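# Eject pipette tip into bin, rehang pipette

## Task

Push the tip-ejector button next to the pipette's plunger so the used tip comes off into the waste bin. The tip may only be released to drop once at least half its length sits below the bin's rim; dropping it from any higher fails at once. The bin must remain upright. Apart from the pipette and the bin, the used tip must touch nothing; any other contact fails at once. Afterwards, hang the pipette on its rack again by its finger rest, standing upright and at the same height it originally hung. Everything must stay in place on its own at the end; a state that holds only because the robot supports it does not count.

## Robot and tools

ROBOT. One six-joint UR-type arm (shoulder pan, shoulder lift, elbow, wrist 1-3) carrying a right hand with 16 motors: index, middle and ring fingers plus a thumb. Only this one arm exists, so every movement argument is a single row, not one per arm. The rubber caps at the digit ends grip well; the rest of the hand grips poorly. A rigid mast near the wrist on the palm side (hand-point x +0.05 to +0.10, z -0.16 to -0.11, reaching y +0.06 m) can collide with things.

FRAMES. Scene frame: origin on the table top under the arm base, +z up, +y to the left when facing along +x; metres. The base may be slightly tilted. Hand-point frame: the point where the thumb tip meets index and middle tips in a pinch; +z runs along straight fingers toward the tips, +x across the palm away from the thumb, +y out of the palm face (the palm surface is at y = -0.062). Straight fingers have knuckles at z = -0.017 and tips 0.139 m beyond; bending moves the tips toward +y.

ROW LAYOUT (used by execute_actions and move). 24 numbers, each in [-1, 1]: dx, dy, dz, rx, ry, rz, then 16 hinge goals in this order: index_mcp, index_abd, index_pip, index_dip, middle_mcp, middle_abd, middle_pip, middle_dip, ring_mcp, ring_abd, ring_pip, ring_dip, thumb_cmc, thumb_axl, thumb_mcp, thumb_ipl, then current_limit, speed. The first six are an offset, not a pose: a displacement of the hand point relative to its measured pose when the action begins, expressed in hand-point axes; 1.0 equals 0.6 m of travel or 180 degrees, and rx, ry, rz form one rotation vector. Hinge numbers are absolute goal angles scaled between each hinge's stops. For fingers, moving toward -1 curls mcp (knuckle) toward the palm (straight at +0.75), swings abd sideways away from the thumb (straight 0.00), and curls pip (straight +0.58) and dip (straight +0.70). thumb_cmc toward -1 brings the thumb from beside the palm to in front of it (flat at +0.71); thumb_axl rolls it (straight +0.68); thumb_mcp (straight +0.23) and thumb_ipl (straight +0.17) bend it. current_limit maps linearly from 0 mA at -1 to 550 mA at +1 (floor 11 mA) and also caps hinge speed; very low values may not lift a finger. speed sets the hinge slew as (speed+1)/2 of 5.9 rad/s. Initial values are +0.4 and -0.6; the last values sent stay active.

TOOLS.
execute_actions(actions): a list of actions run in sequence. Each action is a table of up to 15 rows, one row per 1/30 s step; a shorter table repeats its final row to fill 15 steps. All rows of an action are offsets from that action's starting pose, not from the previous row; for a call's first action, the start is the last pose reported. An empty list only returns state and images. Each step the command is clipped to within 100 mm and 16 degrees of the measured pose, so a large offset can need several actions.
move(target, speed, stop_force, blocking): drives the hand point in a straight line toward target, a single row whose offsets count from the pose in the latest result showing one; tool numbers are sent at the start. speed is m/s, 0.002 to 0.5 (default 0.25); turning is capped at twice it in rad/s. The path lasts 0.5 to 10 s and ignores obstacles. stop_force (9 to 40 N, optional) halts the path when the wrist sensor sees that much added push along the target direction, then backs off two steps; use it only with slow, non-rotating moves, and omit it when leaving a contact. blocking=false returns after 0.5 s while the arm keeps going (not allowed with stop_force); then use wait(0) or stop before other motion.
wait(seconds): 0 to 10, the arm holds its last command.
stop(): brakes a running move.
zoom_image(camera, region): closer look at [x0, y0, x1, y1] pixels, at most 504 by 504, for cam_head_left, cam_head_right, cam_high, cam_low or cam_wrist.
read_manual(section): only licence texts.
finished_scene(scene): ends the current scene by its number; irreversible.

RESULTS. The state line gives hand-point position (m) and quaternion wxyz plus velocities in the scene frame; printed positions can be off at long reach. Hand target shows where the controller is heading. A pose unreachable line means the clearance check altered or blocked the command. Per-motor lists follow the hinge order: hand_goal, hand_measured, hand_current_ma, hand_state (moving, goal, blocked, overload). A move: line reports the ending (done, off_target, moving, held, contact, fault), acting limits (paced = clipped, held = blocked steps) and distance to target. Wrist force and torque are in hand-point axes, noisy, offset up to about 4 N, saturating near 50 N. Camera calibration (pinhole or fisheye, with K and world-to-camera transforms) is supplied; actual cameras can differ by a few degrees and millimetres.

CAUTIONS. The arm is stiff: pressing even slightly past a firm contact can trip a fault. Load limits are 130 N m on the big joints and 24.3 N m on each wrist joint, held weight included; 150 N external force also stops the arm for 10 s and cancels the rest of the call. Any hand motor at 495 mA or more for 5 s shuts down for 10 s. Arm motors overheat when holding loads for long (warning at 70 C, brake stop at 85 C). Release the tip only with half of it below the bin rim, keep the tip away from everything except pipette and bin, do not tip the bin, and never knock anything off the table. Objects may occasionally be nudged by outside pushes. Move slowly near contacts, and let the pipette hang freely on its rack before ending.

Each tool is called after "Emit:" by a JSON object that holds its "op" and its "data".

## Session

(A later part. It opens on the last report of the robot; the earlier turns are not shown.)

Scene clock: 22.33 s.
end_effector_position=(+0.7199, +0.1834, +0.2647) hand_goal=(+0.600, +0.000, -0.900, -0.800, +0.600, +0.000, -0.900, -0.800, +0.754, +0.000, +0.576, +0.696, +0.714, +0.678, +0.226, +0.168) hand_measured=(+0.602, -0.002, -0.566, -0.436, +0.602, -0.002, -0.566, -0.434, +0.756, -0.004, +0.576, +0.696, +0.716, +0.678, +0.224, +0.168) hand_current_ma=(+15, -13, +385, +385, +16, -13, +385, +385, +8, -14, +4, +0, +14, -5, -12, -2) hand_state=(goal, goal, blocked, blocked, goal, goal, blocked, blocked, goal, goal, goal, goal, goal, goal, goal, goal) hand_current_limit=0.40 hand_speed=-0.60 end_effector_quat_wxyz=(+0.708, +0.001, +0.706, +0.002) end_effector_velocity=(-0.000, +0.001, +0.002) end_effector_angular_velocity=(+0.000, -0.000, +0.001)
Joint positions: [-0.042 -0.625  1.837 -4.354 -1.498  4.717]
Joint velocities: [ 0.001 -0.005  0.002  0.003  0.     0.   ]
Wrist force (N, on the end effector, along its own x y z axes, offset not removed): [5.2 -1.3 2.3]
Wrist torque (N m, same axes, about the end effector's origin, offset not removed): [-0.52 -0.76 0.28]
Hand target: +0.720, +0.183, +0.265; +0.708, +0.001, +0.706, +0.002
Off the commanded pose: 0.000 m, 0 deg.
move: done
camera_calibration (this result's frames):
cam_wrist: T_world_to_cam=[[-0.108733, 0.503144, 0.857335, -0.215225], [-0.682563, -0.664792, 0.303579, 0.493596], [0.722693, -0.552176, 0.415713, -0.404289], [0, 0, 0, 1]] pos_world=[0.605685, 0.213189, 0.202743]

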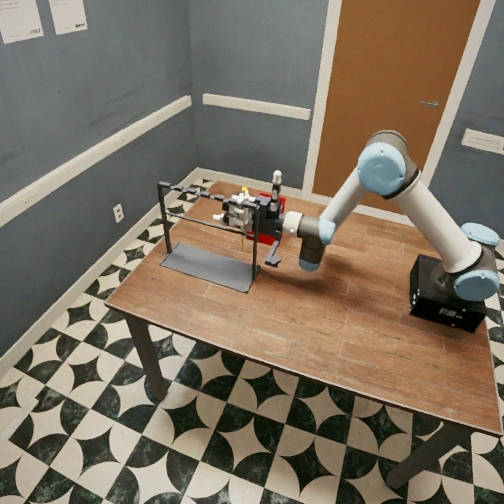

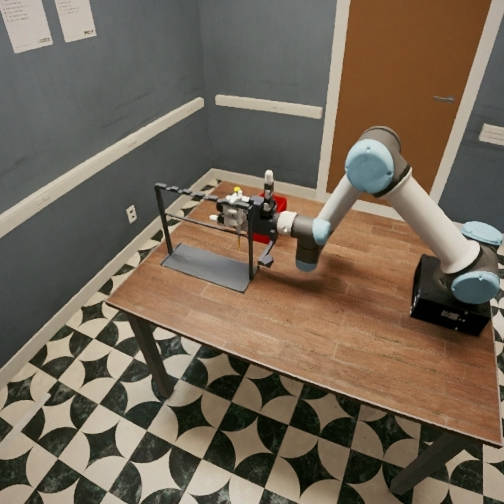

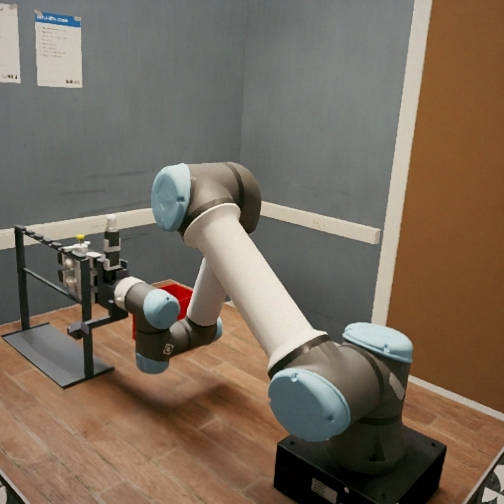

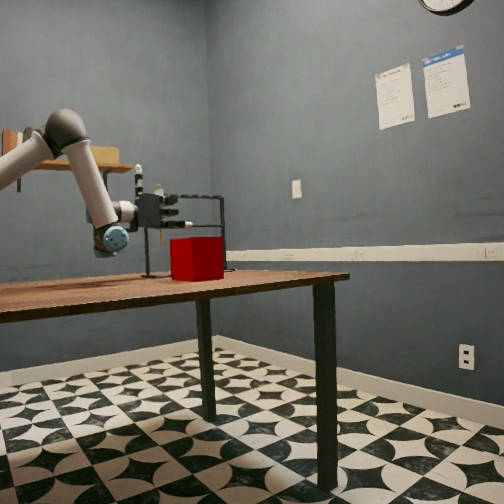

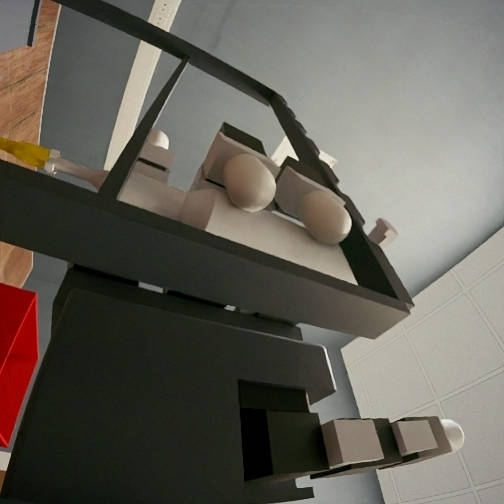

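Emit:
{"op": "move", "data": {"target": [0,-0.13,0,0,0,0,0.6,0,-0.9,-0.8,0.6,0,-0.9,-0.8,0.754,0,0.576,0.696,0.714,0.678,0.226,0.168,0.4,-0.6], "speed": 0.04}}

Emit:
{"op": "move", "data": {"target": [-0.12,0,0,0,0,0,0.6,0,-0.9,-0.8,0.6,0,-0.9,-0.8,0.754,0,0.576,0.696,0.714,0.678,0.226,0.168,0.4,-0.6], "speed": 0.08}}

Emit:
{"op": "move", "data": {"target": [0,-0.275,0,0,0,0,0.6,0,-0.9,-0.8,0.6,0,-0.9,-0.8,0.754,0,0.576,0.696,0.714,0.678,0.226,0.168,0.4,-0.6], "speed": 0.1}}

Emit:
{"op": "move", "data": {"target": [0.09,0,0,0,0,0,0.6,0,-0.9,-0.8,0.6,0,-0.9,-0.8,0.754,0,0.576,0.696,0.64,0.678,-0.1,-0.25,0.4,-0.6], "speed": 0.05}}

Emit:
{"op": "zoom_image", "data": {"camera": "cam_head_left", "region": [200, 130, 340, 270]}}

Emit:
{"op": "zoom_image", "data": {"camera": "cam_low", "region": [120, 150, 260, 290]}}

Scene clock: 28.07 s.
end_effector_position=(+0.7200, +0.1055, +0.2645) hand_goal=(+0.600, +0.000, -0.900, -0.800, +0.600, +0.000, -0.900, -0.800, +0.754, +0.000, +0.576, +0.696, +0.714, +0.678, +0.226, +0.168) hand_measured=(+0.602, -0.002, -0.566, -0.436, +0.602, -0.002, -0.566, -0.434, +0.756, -0.004, +0.576, +0.696, +0.716, +0.678, +0.224, +0.168) hand_current_ma=(+14, -13, +385, +385, +14, -13, +385, +385, +8, -14, +4, +0, +14, -5, -12, -2) hand_state=(goal, goal, blocked, blocked, goal, goal, blocked, blocked, goal, goal, goal, goal, goal, goal, goal, goal) hand_current_limit=0.40 hand_speed=-0.60 end_effector_quat_wxyz=(+0.708, +0.001, +0.706, +0.002) end_effector_velocity=(-0.000, -0.002, +0.000) end_effector_angular_velocity=(-0.001, -0.001, +0.000)
Joint positions: [-0.203 -0.633  1.866 -4.375 -1.336  4.717]
Joint velocities: [-0.003 -0.     0.    -0.     0.003 -0.   ]
Wrist force (N, on the end effector, along its own x y z axes, offset not removed): [2.8 0.8 -2.8]
Wrist torque (N m, same axes, about the end effector's origin, offset not removed): [0.73 -0.19 0.11]
Hand target: +0.720, +0.105, +0.264; +0.708, +0.001, +0.706, +0.002
Off the commanded pose: 0.000 m, 0 deg.
move: done
camera_calibration (this result's frames):
cam_wrist: T_world_to_cam=[[-0.108744, 0.503038, 0.857396, -0.17586], [-0.682578, -0.664821, 0.303482, 0.441914], [0.722677, -0.552237, 0.415657, -0.447273], [0, 0, 0, 1]] pos_world=[0.605751, 0.135257, 0.202581]

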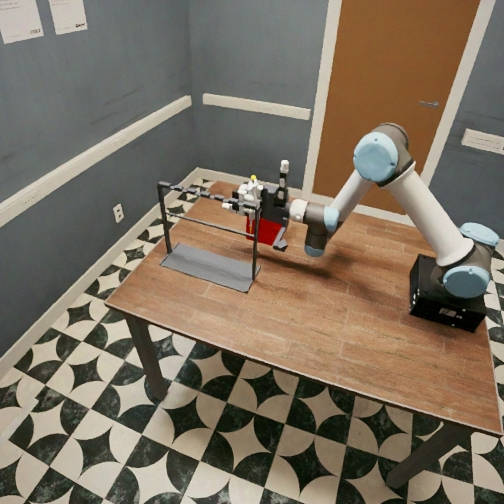

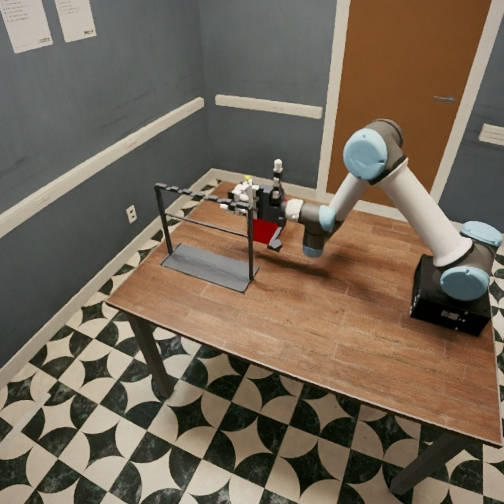

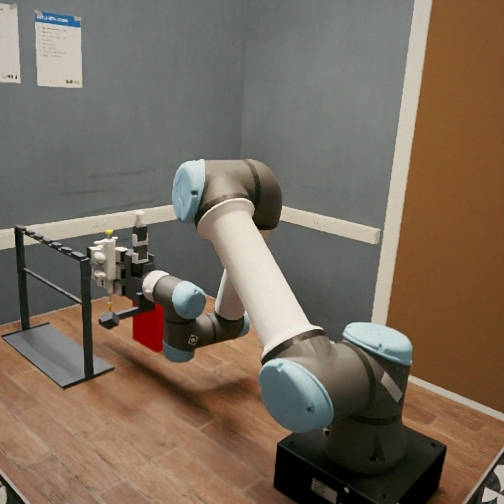

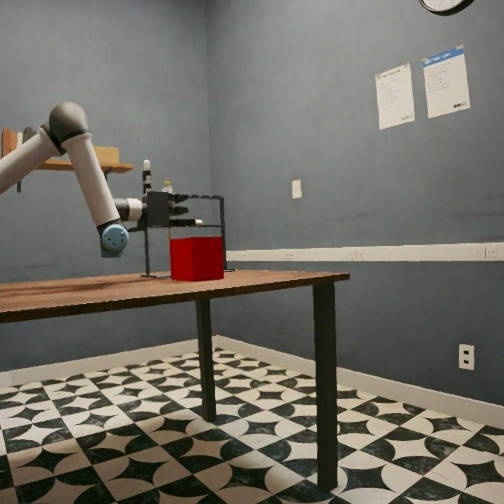

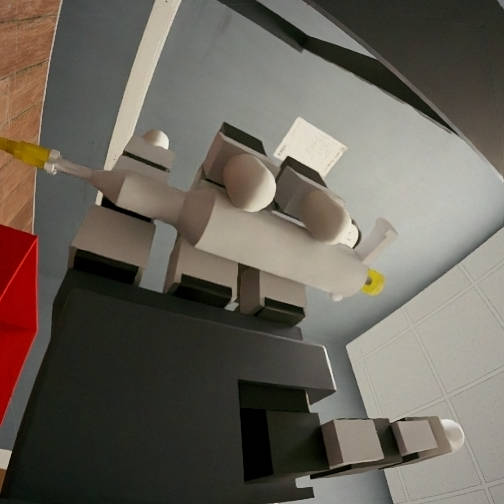

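Scene clock: 29.37 s.
end_effector_position=(+0.7198, +0.1053, +0.3365) hand_goal=(+0.600, +0.000, -0.900, -0.800, +0.600, +0.000, -0.900, -0.800, +0.754, +0.000, +0.576, +0.696, +0.714, +0.678, +0.226, +0.168) hand_measured=(+0.602, -0.002, -0.566, -0.436, +0.602, -0.002, -0.566, -0.434, +0.756, -0.004, +0.576, +0.696, +0.716, +0.678, +0.224, +0.168) hand_current_ma=(+14, -13, +385, +385, +14, -13, +385, +385, +8, -15, +4, +0, +14, -5, -12, -2) hand_state=(goal, goal, blocked, blocked, goal, goal, blocked, blocked, goal, goal, goal, goal, goal, goal, goal, goal) hand_current_limit=0.40 hand_speed=-0.60 end_effector_quat_wxyz=(+0.708, +0.001, +0.706, +0.002) end_effector_velocity=(-0.000, +0.001, +0.001) end_effector_angular_velocity=(+0.001, +0.001, +0.001)
Joint positions: [-0.204 -0.797  1.904 -4.249 -1.336  4.717]
Joint velocities: [ 0.001 -0.003  0.001  0.003 -0.     0.   ]
Wrist force (N, on the end effector, along its own x y z axes, offset not removed): [1.3 -1.8 -1.2]
Wrist torque (N m, same axes, about the end effector's origin, offset not removed): [0.06 -0.23 -0.14]
Hand target: +0.720, +0.105, +0.337; +0.708, +0.001, +0.706, +0.002
Off the commanded pose: 0.000 m, 0 deg.
move: done
camera_calibration (this result's frames):
cam_wrist: T_world_to_cam=[[-0.108752, 0.502851, 0.857504, -0.237494], [-0.682581, -0.664886, 0.30333, 0.419915], [0.722673, -0.552328, 0.415544, -0.477122], [0, 0, 0, 1]] pos_world=[0.605601, 0.135092, 0.274544]

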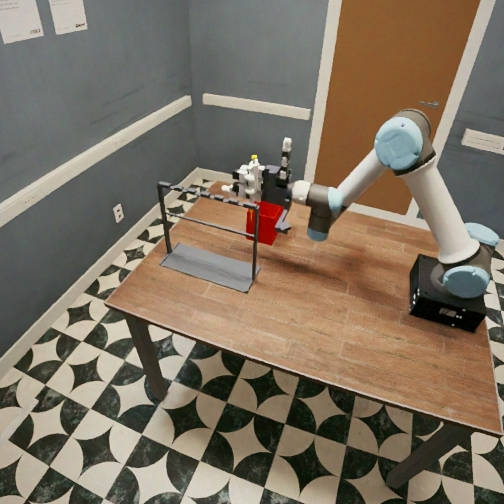

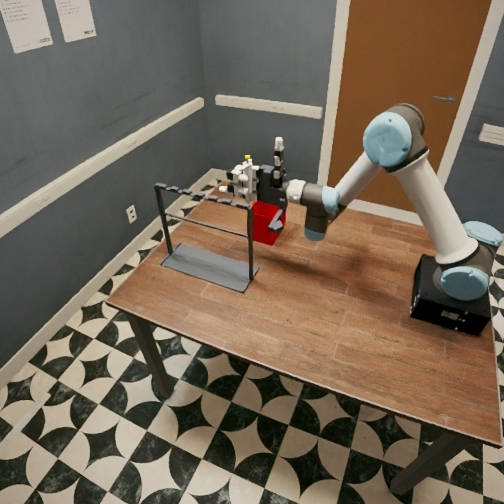

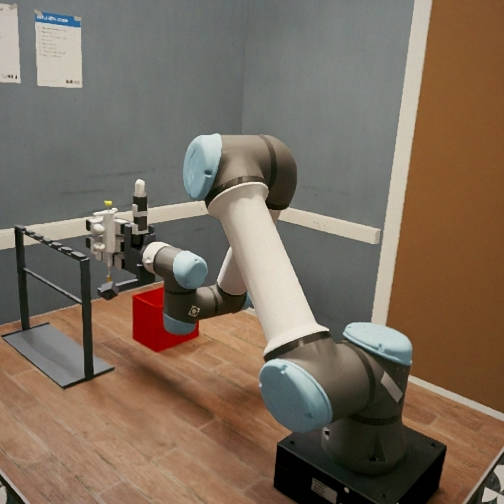

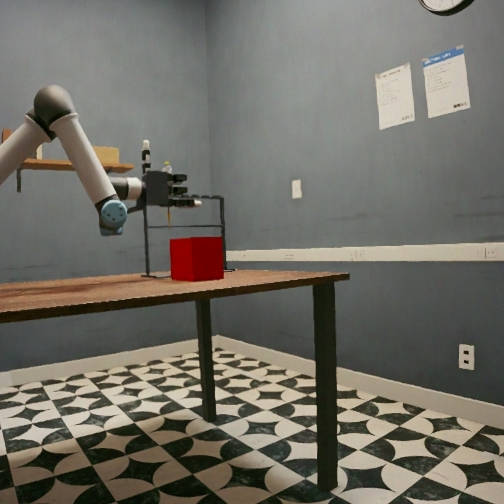

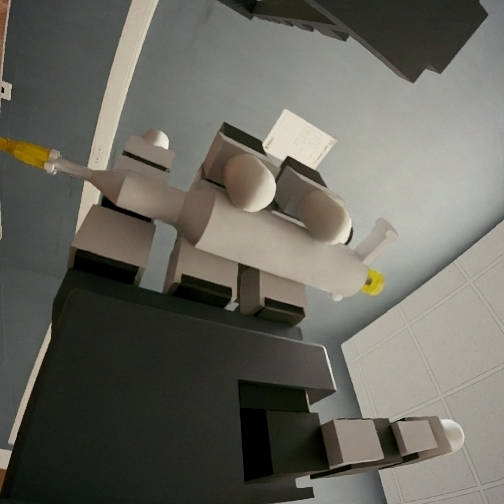

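Scene clock: 31.43 s.
end_effector_position=(+0.7199, -0.0597, +0.3361) hand_goal=(+0.600, +0.000, -0.900, -0.800, +0.600, +0.000, -0.900, -0.800, +0.754, +0.000, +0.576, +0.696, +0.714, +0.678, +0.226, +0.168) hand_measured=(+0.602, -0.002, -0.566, -0.436, +0.602, -0.002, -0.566, -0.434, +0.756, -0.004, +0.576, +0.696, +0.716, +0.678, +0.224, +0.168) hand_current_ma=(+11, -13, +385, +385, +12, -13, +385, +385, +8, -15, +4, +0, +13, -5, -12, -2) hand_state=(goal, goal, blocked, blocked, goal, goal, blocked, blocked, goal, goal, goal, goal, goal, goal, goal, goal) hand_current_limit=0.40 hand_speed=-0.60 end_effector_quat_wxyz=(+0.708, +0.001, +0.706, +0.002) end_effector_velocity=(-0.000, -0.002, +0.000) end_effector_angular_velocity=(-0.001, -0.001, -0.001)
Joint positions: [-0.521 -0.771  1.838 -4.21  -1.019  4.718]
Joint velocities: [-0.004  0.    -0.002  0.001  0.003 -0.   ]
Wrist force (N, on the end effector, along its own x y z axes, offset not removed): [1.9 -0.4 -2.9]
Wrist torque (N m, same axes, about the end effector's origin, offset not removed): [0.16 -0.16 -0.07]
Hand target: +0.720, -0.060, +0.336; +0.708, +0.001, +0.706, +0.002
Off the commanded pose: 0.000 m, 0 deg.
move: done
camera_calibration (this result's frames):
cam_wrist: T_world_to_cam=[[-0.108823, 0.502643, 0.857618, -0.15419], [-0.682621, -0.664948, 0.303103, 0.310464], [0.722624, -0.552444, 0.415476, -0.568108], [0, 0, 0, 1]] pos_world=[0.605679, -0.0299027, 0.274169]

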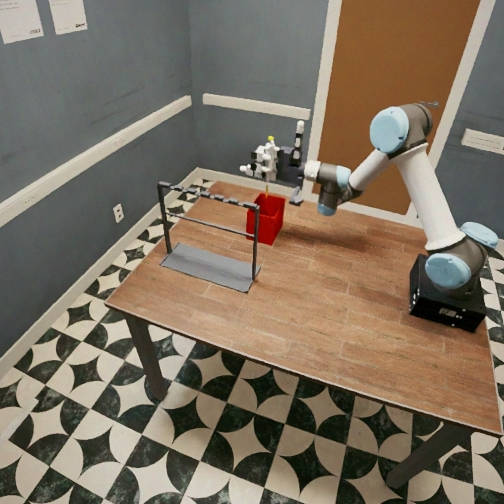

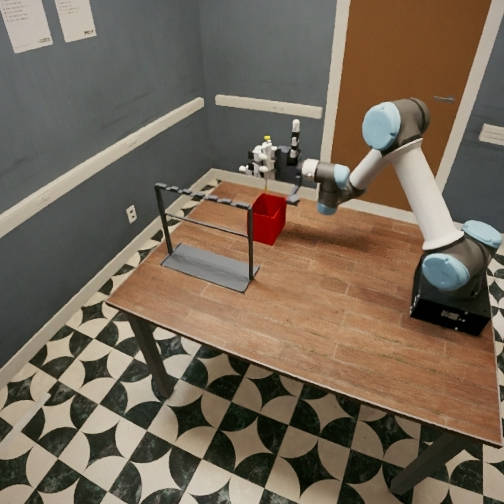

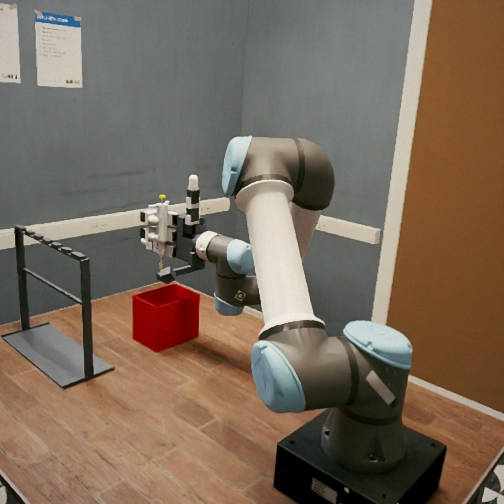

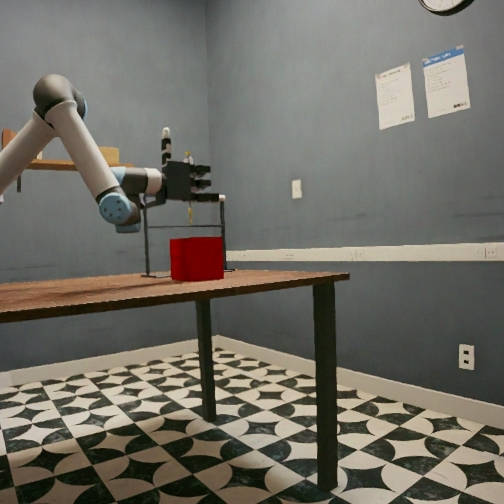

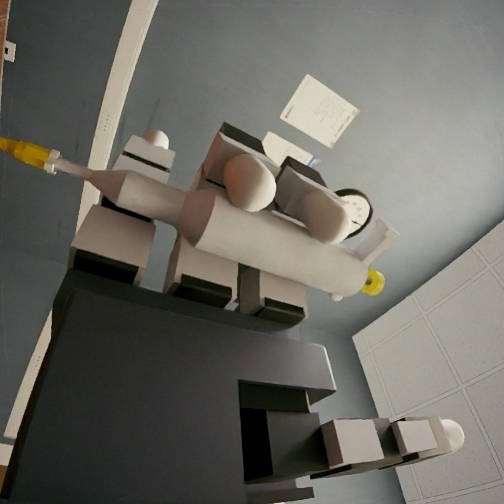

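Scene clock: 32.87 s.
end_effector_position=(+0.7200, -0.0596, +0.2821) hand_goal=(+0.600, +0.000, -0.900, -0.800, +0.600, +0.000, -0.900, -0.800, +0.754, +0.000, +0.576, +0.696, +0.640, +0.678, -0.100, -0.250) hand_measured=(+0.602, -0.002, -0.566, -0.436, +0.602, -0.002, -0.566, -0.434, +0.756, -0.004, +0.576, +0.696, +0.642, +0.678, -0.102, -0.250) hand_current_ma=(+11, -13, +385, +385, +12, -13, +385, +385, +8, -15, +4, +0, +11, -5, -11, +4) hand_state=(goal, goal, blocked, blocked, goal, goal, blocked, blocked, goal, goal, goal, goal, goal, goal, goal, goal) hand_current_limit=0.40 hand_speed=-0.60 end_effector_quat_wxyz=(+0.708, +0.001, +0.706, +0.002) end_effector_velocity=(+0.000, -0.000, -0.001) end_effector_angular_velocity=(-0.000, -0.001, -0.000)
Joint positions: [-0.52  -0.653  1.814 -4.303 -1.02   4.718]
Joint velocities: [-0.     0.002 -0.001 -0.002 -0.     0.   ]
Wrist force (N, on the end effector, along its own x y z axes, offset not removed): [-0.9 -4.0 -4.9]
Wrist torque (N m, same axes, about the end effector's origin, offset not removed): [0.12 0.17 -0.13]
Hand target: +0.720, -0.060, +0.282; +0.708, +0.001, +0.706, +0.002
Off the commanded pose: 0.000 m, 0 deg.
move: done
camera_calibration (this result's frames):
cam_wrist: T_world_to_cam=[[-0.108813, 0.50279, 0.857532, -0.107968], [-0.682618, -0.664896, 0.303225, 0.326963], [0.722629, -0.552373, 0.415563, -0.545714], [0, 0, 0, 1]] pos_world=[0.605791, -0.0297561, 0.220221]

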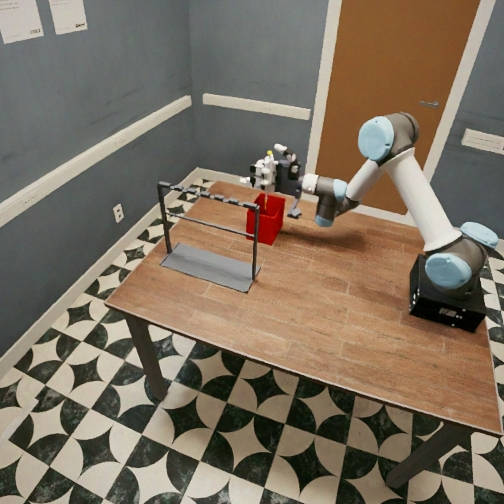

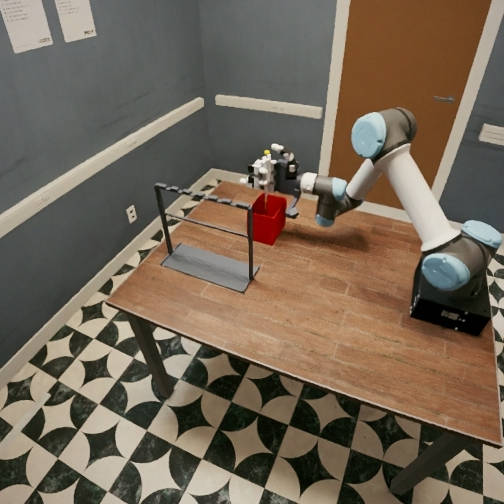

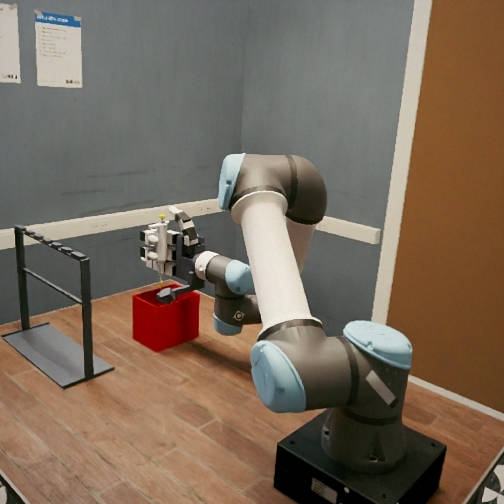

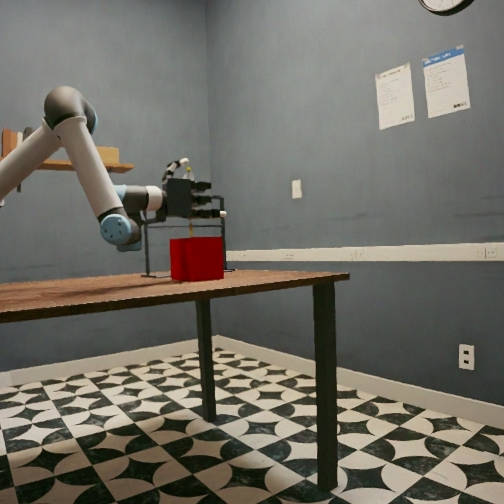

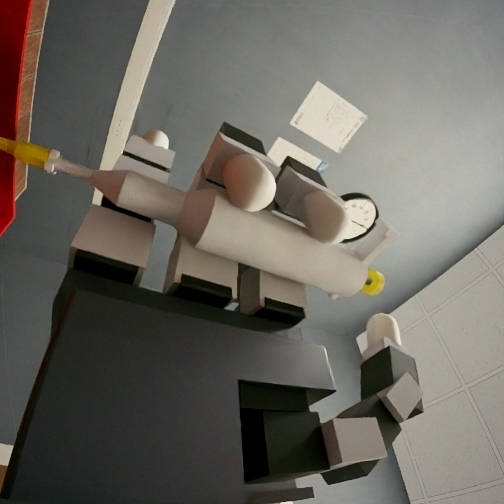

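Region (200, 130, 340, 270) of cam_head_left's 504x504 image, scaled by 3.600, with more detail than that image has.

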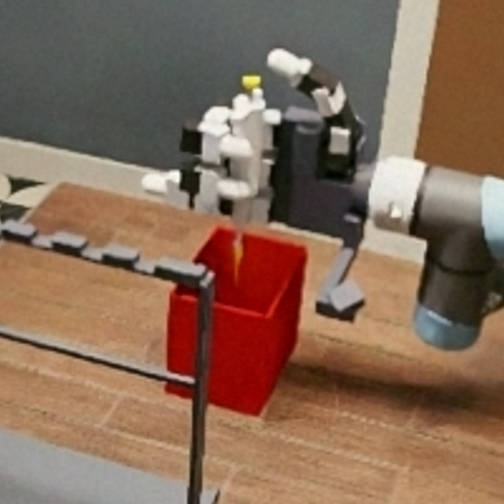

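Region (120, 150, 260, 290) of cam_low's 504x504 image, scaled by 3.600, with more detail than that image has.

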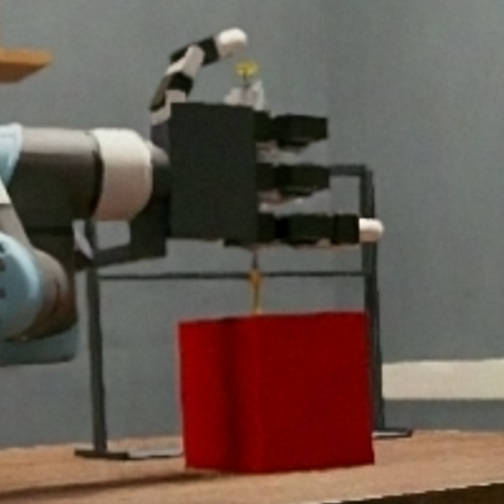

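Emit:
{"op": "move", "data": {"target": [0.075,0,0,0,0,0,0.6,0,-0.9,-0.8,0.6,0,-0.9,-0.8,0.754,0,0.576,0.696,0.64,0.678,-0.1,-0.25,0.4,-0.6], "speed": 0.04}}

Emit:
{"op": "move", "data": {"target": [0,0,0,0,0,0,0.6,0,-0.9,-0.8,0.6,0,-0.9,-0.8,0.754,0,0.576,0.696,0.64,0.678,-0.7,-0.25,0.75,-0.6]}}

Emit:
{"op": "execute_actions", "data": {"actions": [[[0,0,0,0,0,0,0.6,0,-0.9,-0.8,0.6,0,-0.9,-0.8,0.754,0,0.576,0.696,0.64,0.678,-1,-0.32,1,-0.6]],[[0,0,0,0,0,0,0.6,0,-0.9,-0.8,0.6,0,-0.9,-0.8,0.754,0,0.576,0.696,0.64,0.678,-1,-0.32,1,-0.6]],[[0,0,0,0,0,0,0.6,0,-0.9,-0.8,0.6,0,-0.9,-0.8,0.754,0,0.576,0.696,0.64,0.678,-1,-0.32,1,-0.6]],[[0,0,0,0,0,0,0.6,0,-0.9,-0.8,0.6,0,-0.9,-0.8,0.754,0,0.576,0.696,0.64,0.678,-1,-0.32,1,-0.6]],[[0,0,0,0,0,0,0.6,0,-0.9,-0.8,0.6,0,-0.9,-0.8,0.754,0,0.576,0.696,0.64,0.678,-1,-0.32,0.75,-0.6]]]}}

Emit:
{"op": "zoom_image", "data": {"camera": "cam_high", "region": [110, 190, 230, 310]}}

Emit:
{"op": "zoom_image", "data": {"camera": "cam_low", "region": [140, 150, 240, 250]}}

Scene clock: 37.83 s.
end_effector_position=(+0.7201, -0.0594, +0.2372) hand_goal=(+0.600, +0.000, -0.900, -0.800, +0.600, +0.000, -0.900, -0.800, +0.754, +0.000, +0.576, +0.696, +0.640, +0.678, -0.100, -0.250) hand_measured=(+0.602, -0.002, -0.566, -0.436, +0.602, -0.002, -0.566, -0.434, +0.756, -0.004, +0.576, +0.696, +0.642, +0.678, -0.102, -0.250) hand_current_ma=(+11, -13, +385, +385, +12, -13, +385, +385, +8, -15, +4, +0, +11, -5, -11, +4) hand_state=(goal, goal, blocked, blocked, goal, goal, blocked, blocked, goal, goal, goal, goal, goal, goal, goal, goal) hand_current_limit=0.40 hand_speed=-0.60 end_effector_quat_wxyz=(+0.708, +0.001, +0.706, +0.002) end_effector_velocity=(+0.000, +0.000, -0.001) end_effector_angular_velocity=(-0.000, -0.000, +0.001)
Joint positions: [-0.52  -0.553  1.779 -4.369 -1.02   4.718]
Joint velocities: [ 0.001  0.003 -0.002 -0.002  0.    -0.   ]
Wrist force (N, on the end effector, along its own x y z axes, offset not removed): [2.0 -0.1 0.6]
Wrist torque (N m, same axes, about the end effector's origin, offset not removed): [-0.07 -0.19 0.14]
Hand target: +0.720, -0.059, +0.237; +0.708, +0.001, +0.706, +0.002
Off the commanded pose: 0.000 m, 0 deg.
move: done
camera_calibration (this result's frames):
cam_wrist: T_world_to_cam=[[-0.1088, 0.502867, 0.857489, -0.0695047], [-0.682615, -0.664868, 0.303295, 0.340706], [0.722634, -0.552336, 0.415603, -0.527058], [0, 0, 0, 1]] pos_world=[0.605879, -0.0296368, 0.175312]

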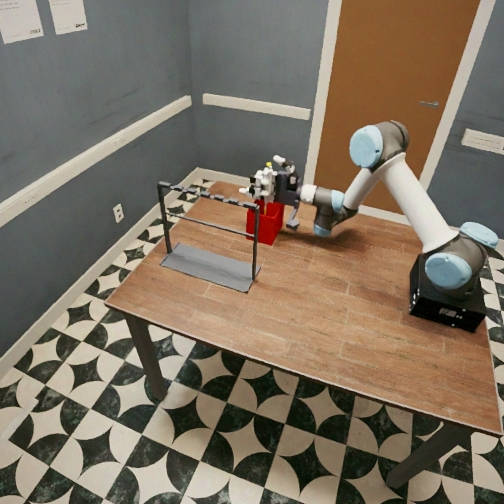

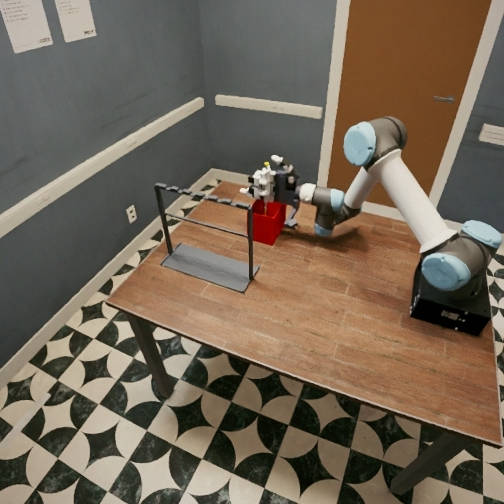

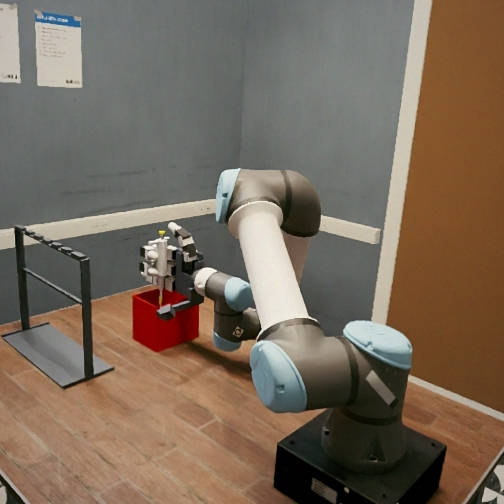

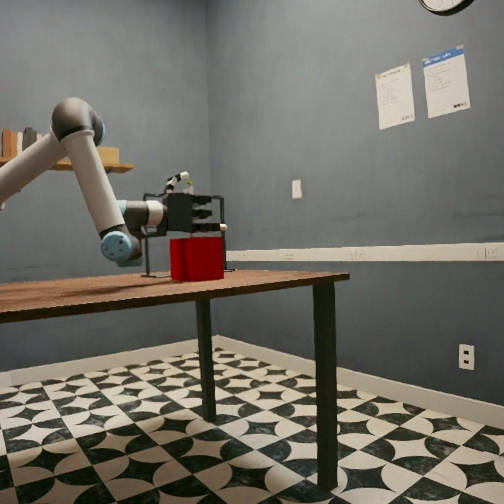

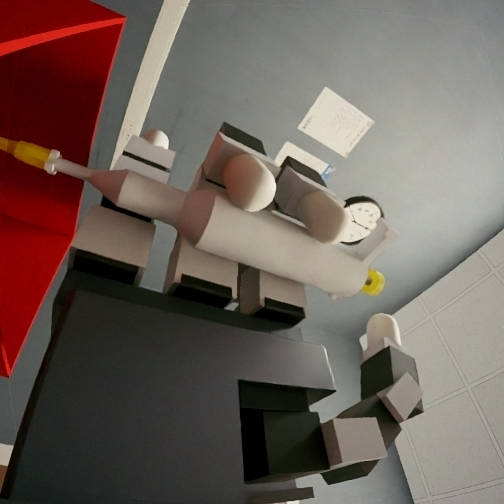

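Scene clock: 38.43 s.
end_effector_position=(+0.7201, -0.0594, +0.2372) hand_goal=(+0.600, +0.000, -0.900, -0.800, +0.600, +0.000, -0.900, -0.800, +0.754, +0.000, +0.576, +0.696, +0.640, +0.678, -0.700, -0.250) hand_measured=(+0.602, -0.002, -0.566, -0.438, +0.602, -0.002, -0.568, -0.434, +0.756, -0.004, +0.576, +0.696, +0.642, +0.678, -0.322, -0.236) hand_current_ma=(+10, -13, +481, +481, +10, -13, +481, +481, +8, -15, +4, +0, +11, -2, +481, +99) hand_state=(goal, goal, blocked, blocked, goal, goal, blocked, blocked, goal, goal, goal, goal, goal, goal, blocked, goal) hand_current_limit=0.75 hand_speed=-0.60 end_effector_quat_wxyz=(+0.708, +0.001, +0.706, +0.002) end_effector_velocity=(-0.000, +0.000, +0.000) end_effector_angular_velocity=(-0.000, +0.000, +0.000)
Joint positions: [-0.52  -0.553  1.779 -4.369 -1.02   4.718]
Joint velocities: [ 0.    -0.001  0.001  0.     0.    -0.   ]
Wrist force (N, on the end effector, along its own x y z axes, offset not removed): [1.8 -1.4 1.4]
Wrist torque (N m, same axes, about the end effector's origin, offset not removed): [-0.28 -0.28 -0.02]
Hand target: +0.720, -0.059, +0.237; +0.708, +0.001, +0.706, +0.002
Off the commanded pose: 0.000 m, 0 deg.
move: done
camera_calibration (this result's frames):
cam_wrist: T_world_to_cam=[[-0.108834, 0.502888, 0.857472, -0.0694561], [-0.682627, -0.66486, 0.303284, 0.340725], [0.722617, -0.552326, 0.415645, -0.527048], [0, 0, 0, 1]] pos_world=[0.605883, -0.029639, 0.175285]

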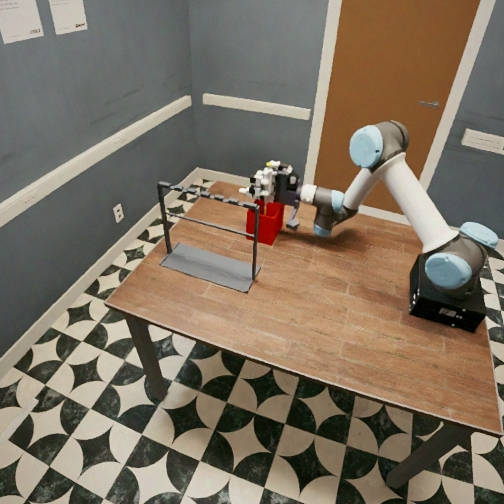

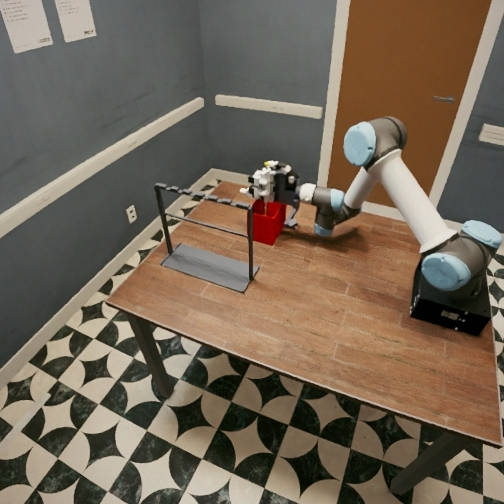

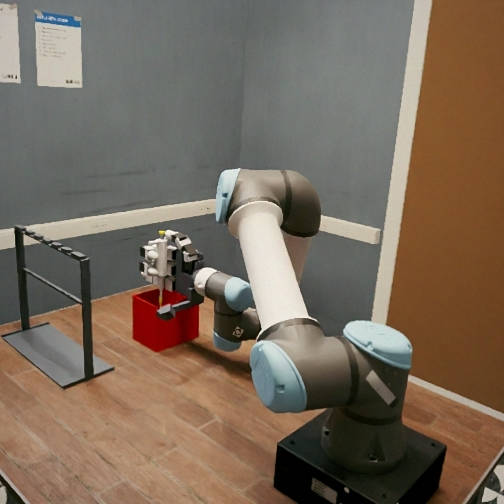

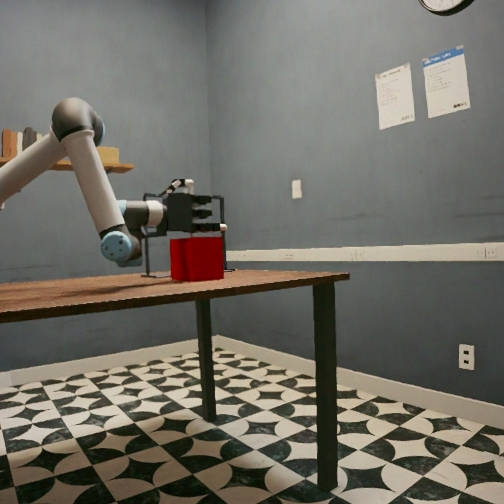

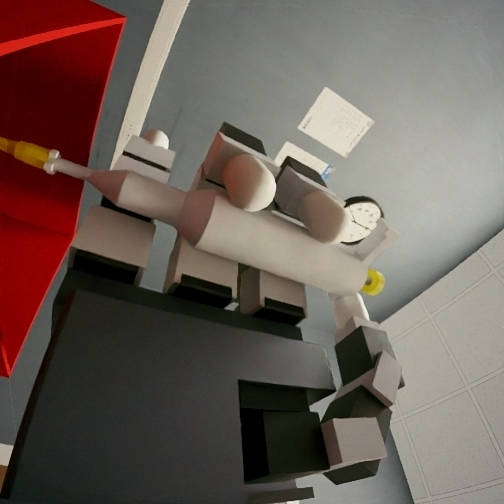

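Scene clock: 40.93 s.
end_effector_position=(+0.7201, -0.0594, +0.2372) hand_goal=(+0.600, +0.000, -0.900, -0.800, +0.600, +0.000, -0.900, -0.800, +0.754, +0.000, +0.576, +0.696, +0.640, +0.678, -1.000, -0.320) hand_measured=(+0.602, -0.002, -0.568, -0.438, +0.602, -0.002, -0.570, -0.434, +0.756, -0.004, +0.576, +0.696, +0.640, +0.676, -0.336, -0.276) hand_current_ma=(+10, -13, +481, +481, +10, -13, +481, +481, +8, -15, +4, +0, +3, -12, +481, +329) hand_state=(goal, goal, blocked, blocked, goal, goal, blocked, blocked, goal, goal, goal, goal, goal, goal, blocked, blocked) hand_current_limit=0.75 hand_speed=-0.60 end_effector_quat_wxyz=(+0.708, +0.001, +0.706, +0.002) end_effector_velocity=(-0.000, -0.000, -0.000) end_effector_angular_velocity=(+0.000, +0.001, -0.001)
Joint positions: [-0.52  -0.553  1.779 -4.369 -1.02   4.718]
Joint velocities: [-0.  0.  0. -0. -0. -0.]
Wrist force (N, on the end effector, along its own x y z axes, offset not removed): [3.9 0.3 1.0]
Wrist torque (N m, same axes, about the end effector's origin, offset not removed): [-0.01 -0.49 0.04]
Hand target: +0.720, -0.059, +0.237; +0.708, +0.001, +0.706, +0.002
Off the commanded pose: 0.000 m, 0 deg.
camera_calibration (this result's frames):
cam_wrist: T_world_to_cam=[[-0.108844, 0.502894, 0.857468, -0.069455], [-0.68263, -0.664858, 0.303281, 0.340726], [0.722613, -0.552323, 0.415656, -0.527051], [0, 0, 0, 1]] pos_world=[0.605884, -0.0296396, 0.175292]

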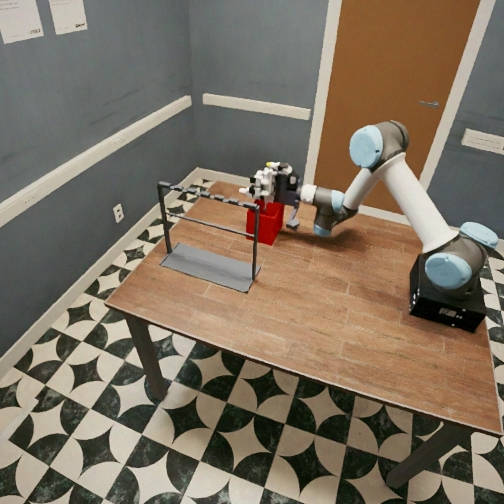

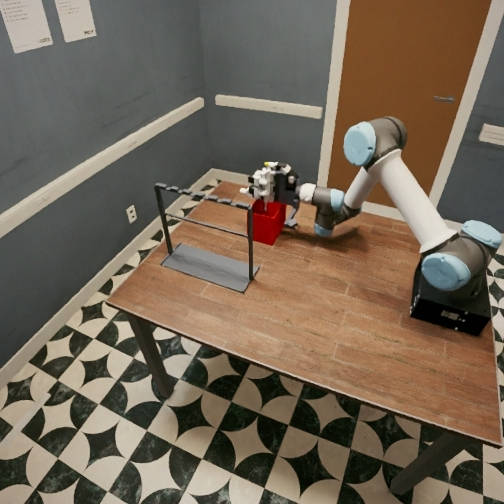

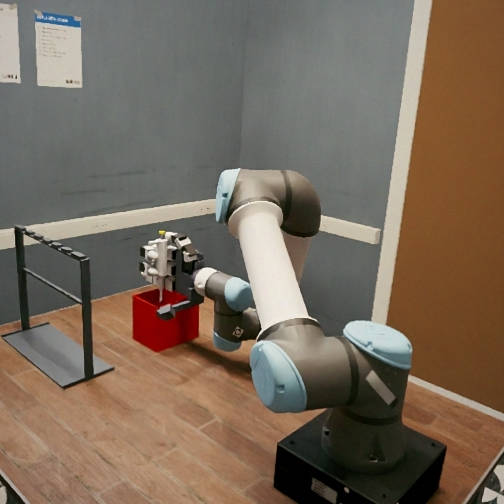

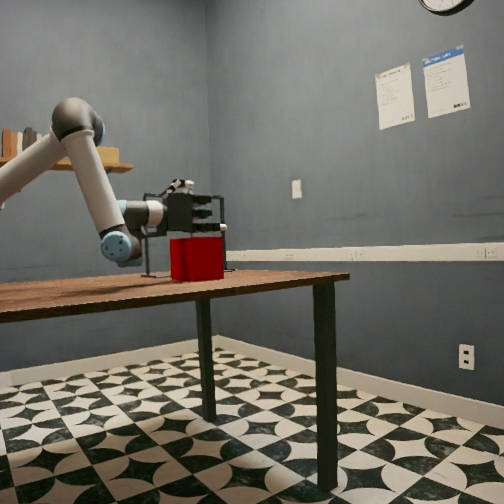

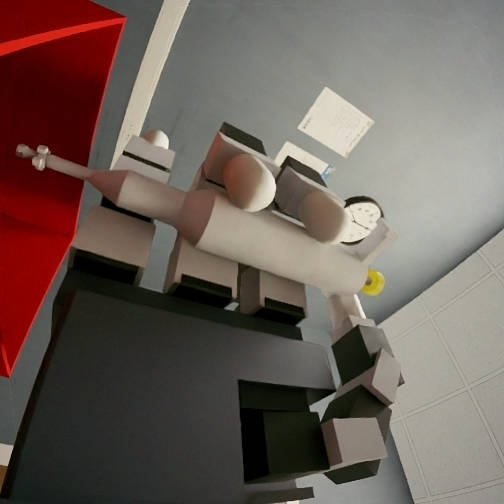

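Region (110, 190, 230, 310) of cam_high's 504x504 image, scaled by 4.200, with more detail than that image has.

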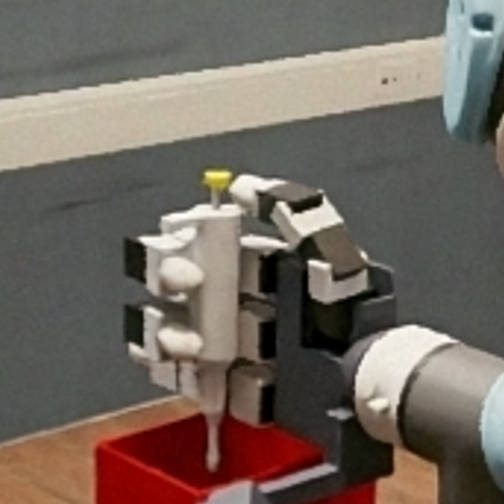

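Region (140, 150, 240, 250) of cam_low's 504x504 image, scaled by 5.040, with more detail than that image has.

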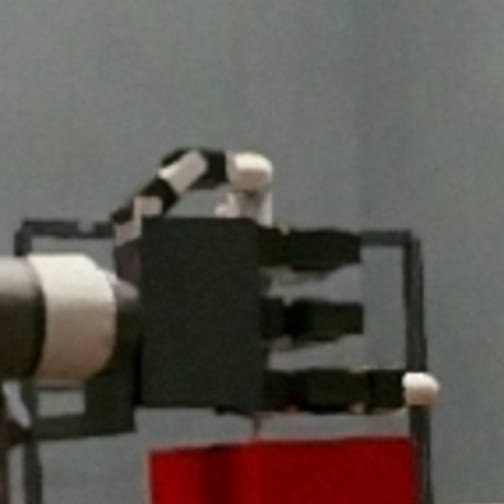

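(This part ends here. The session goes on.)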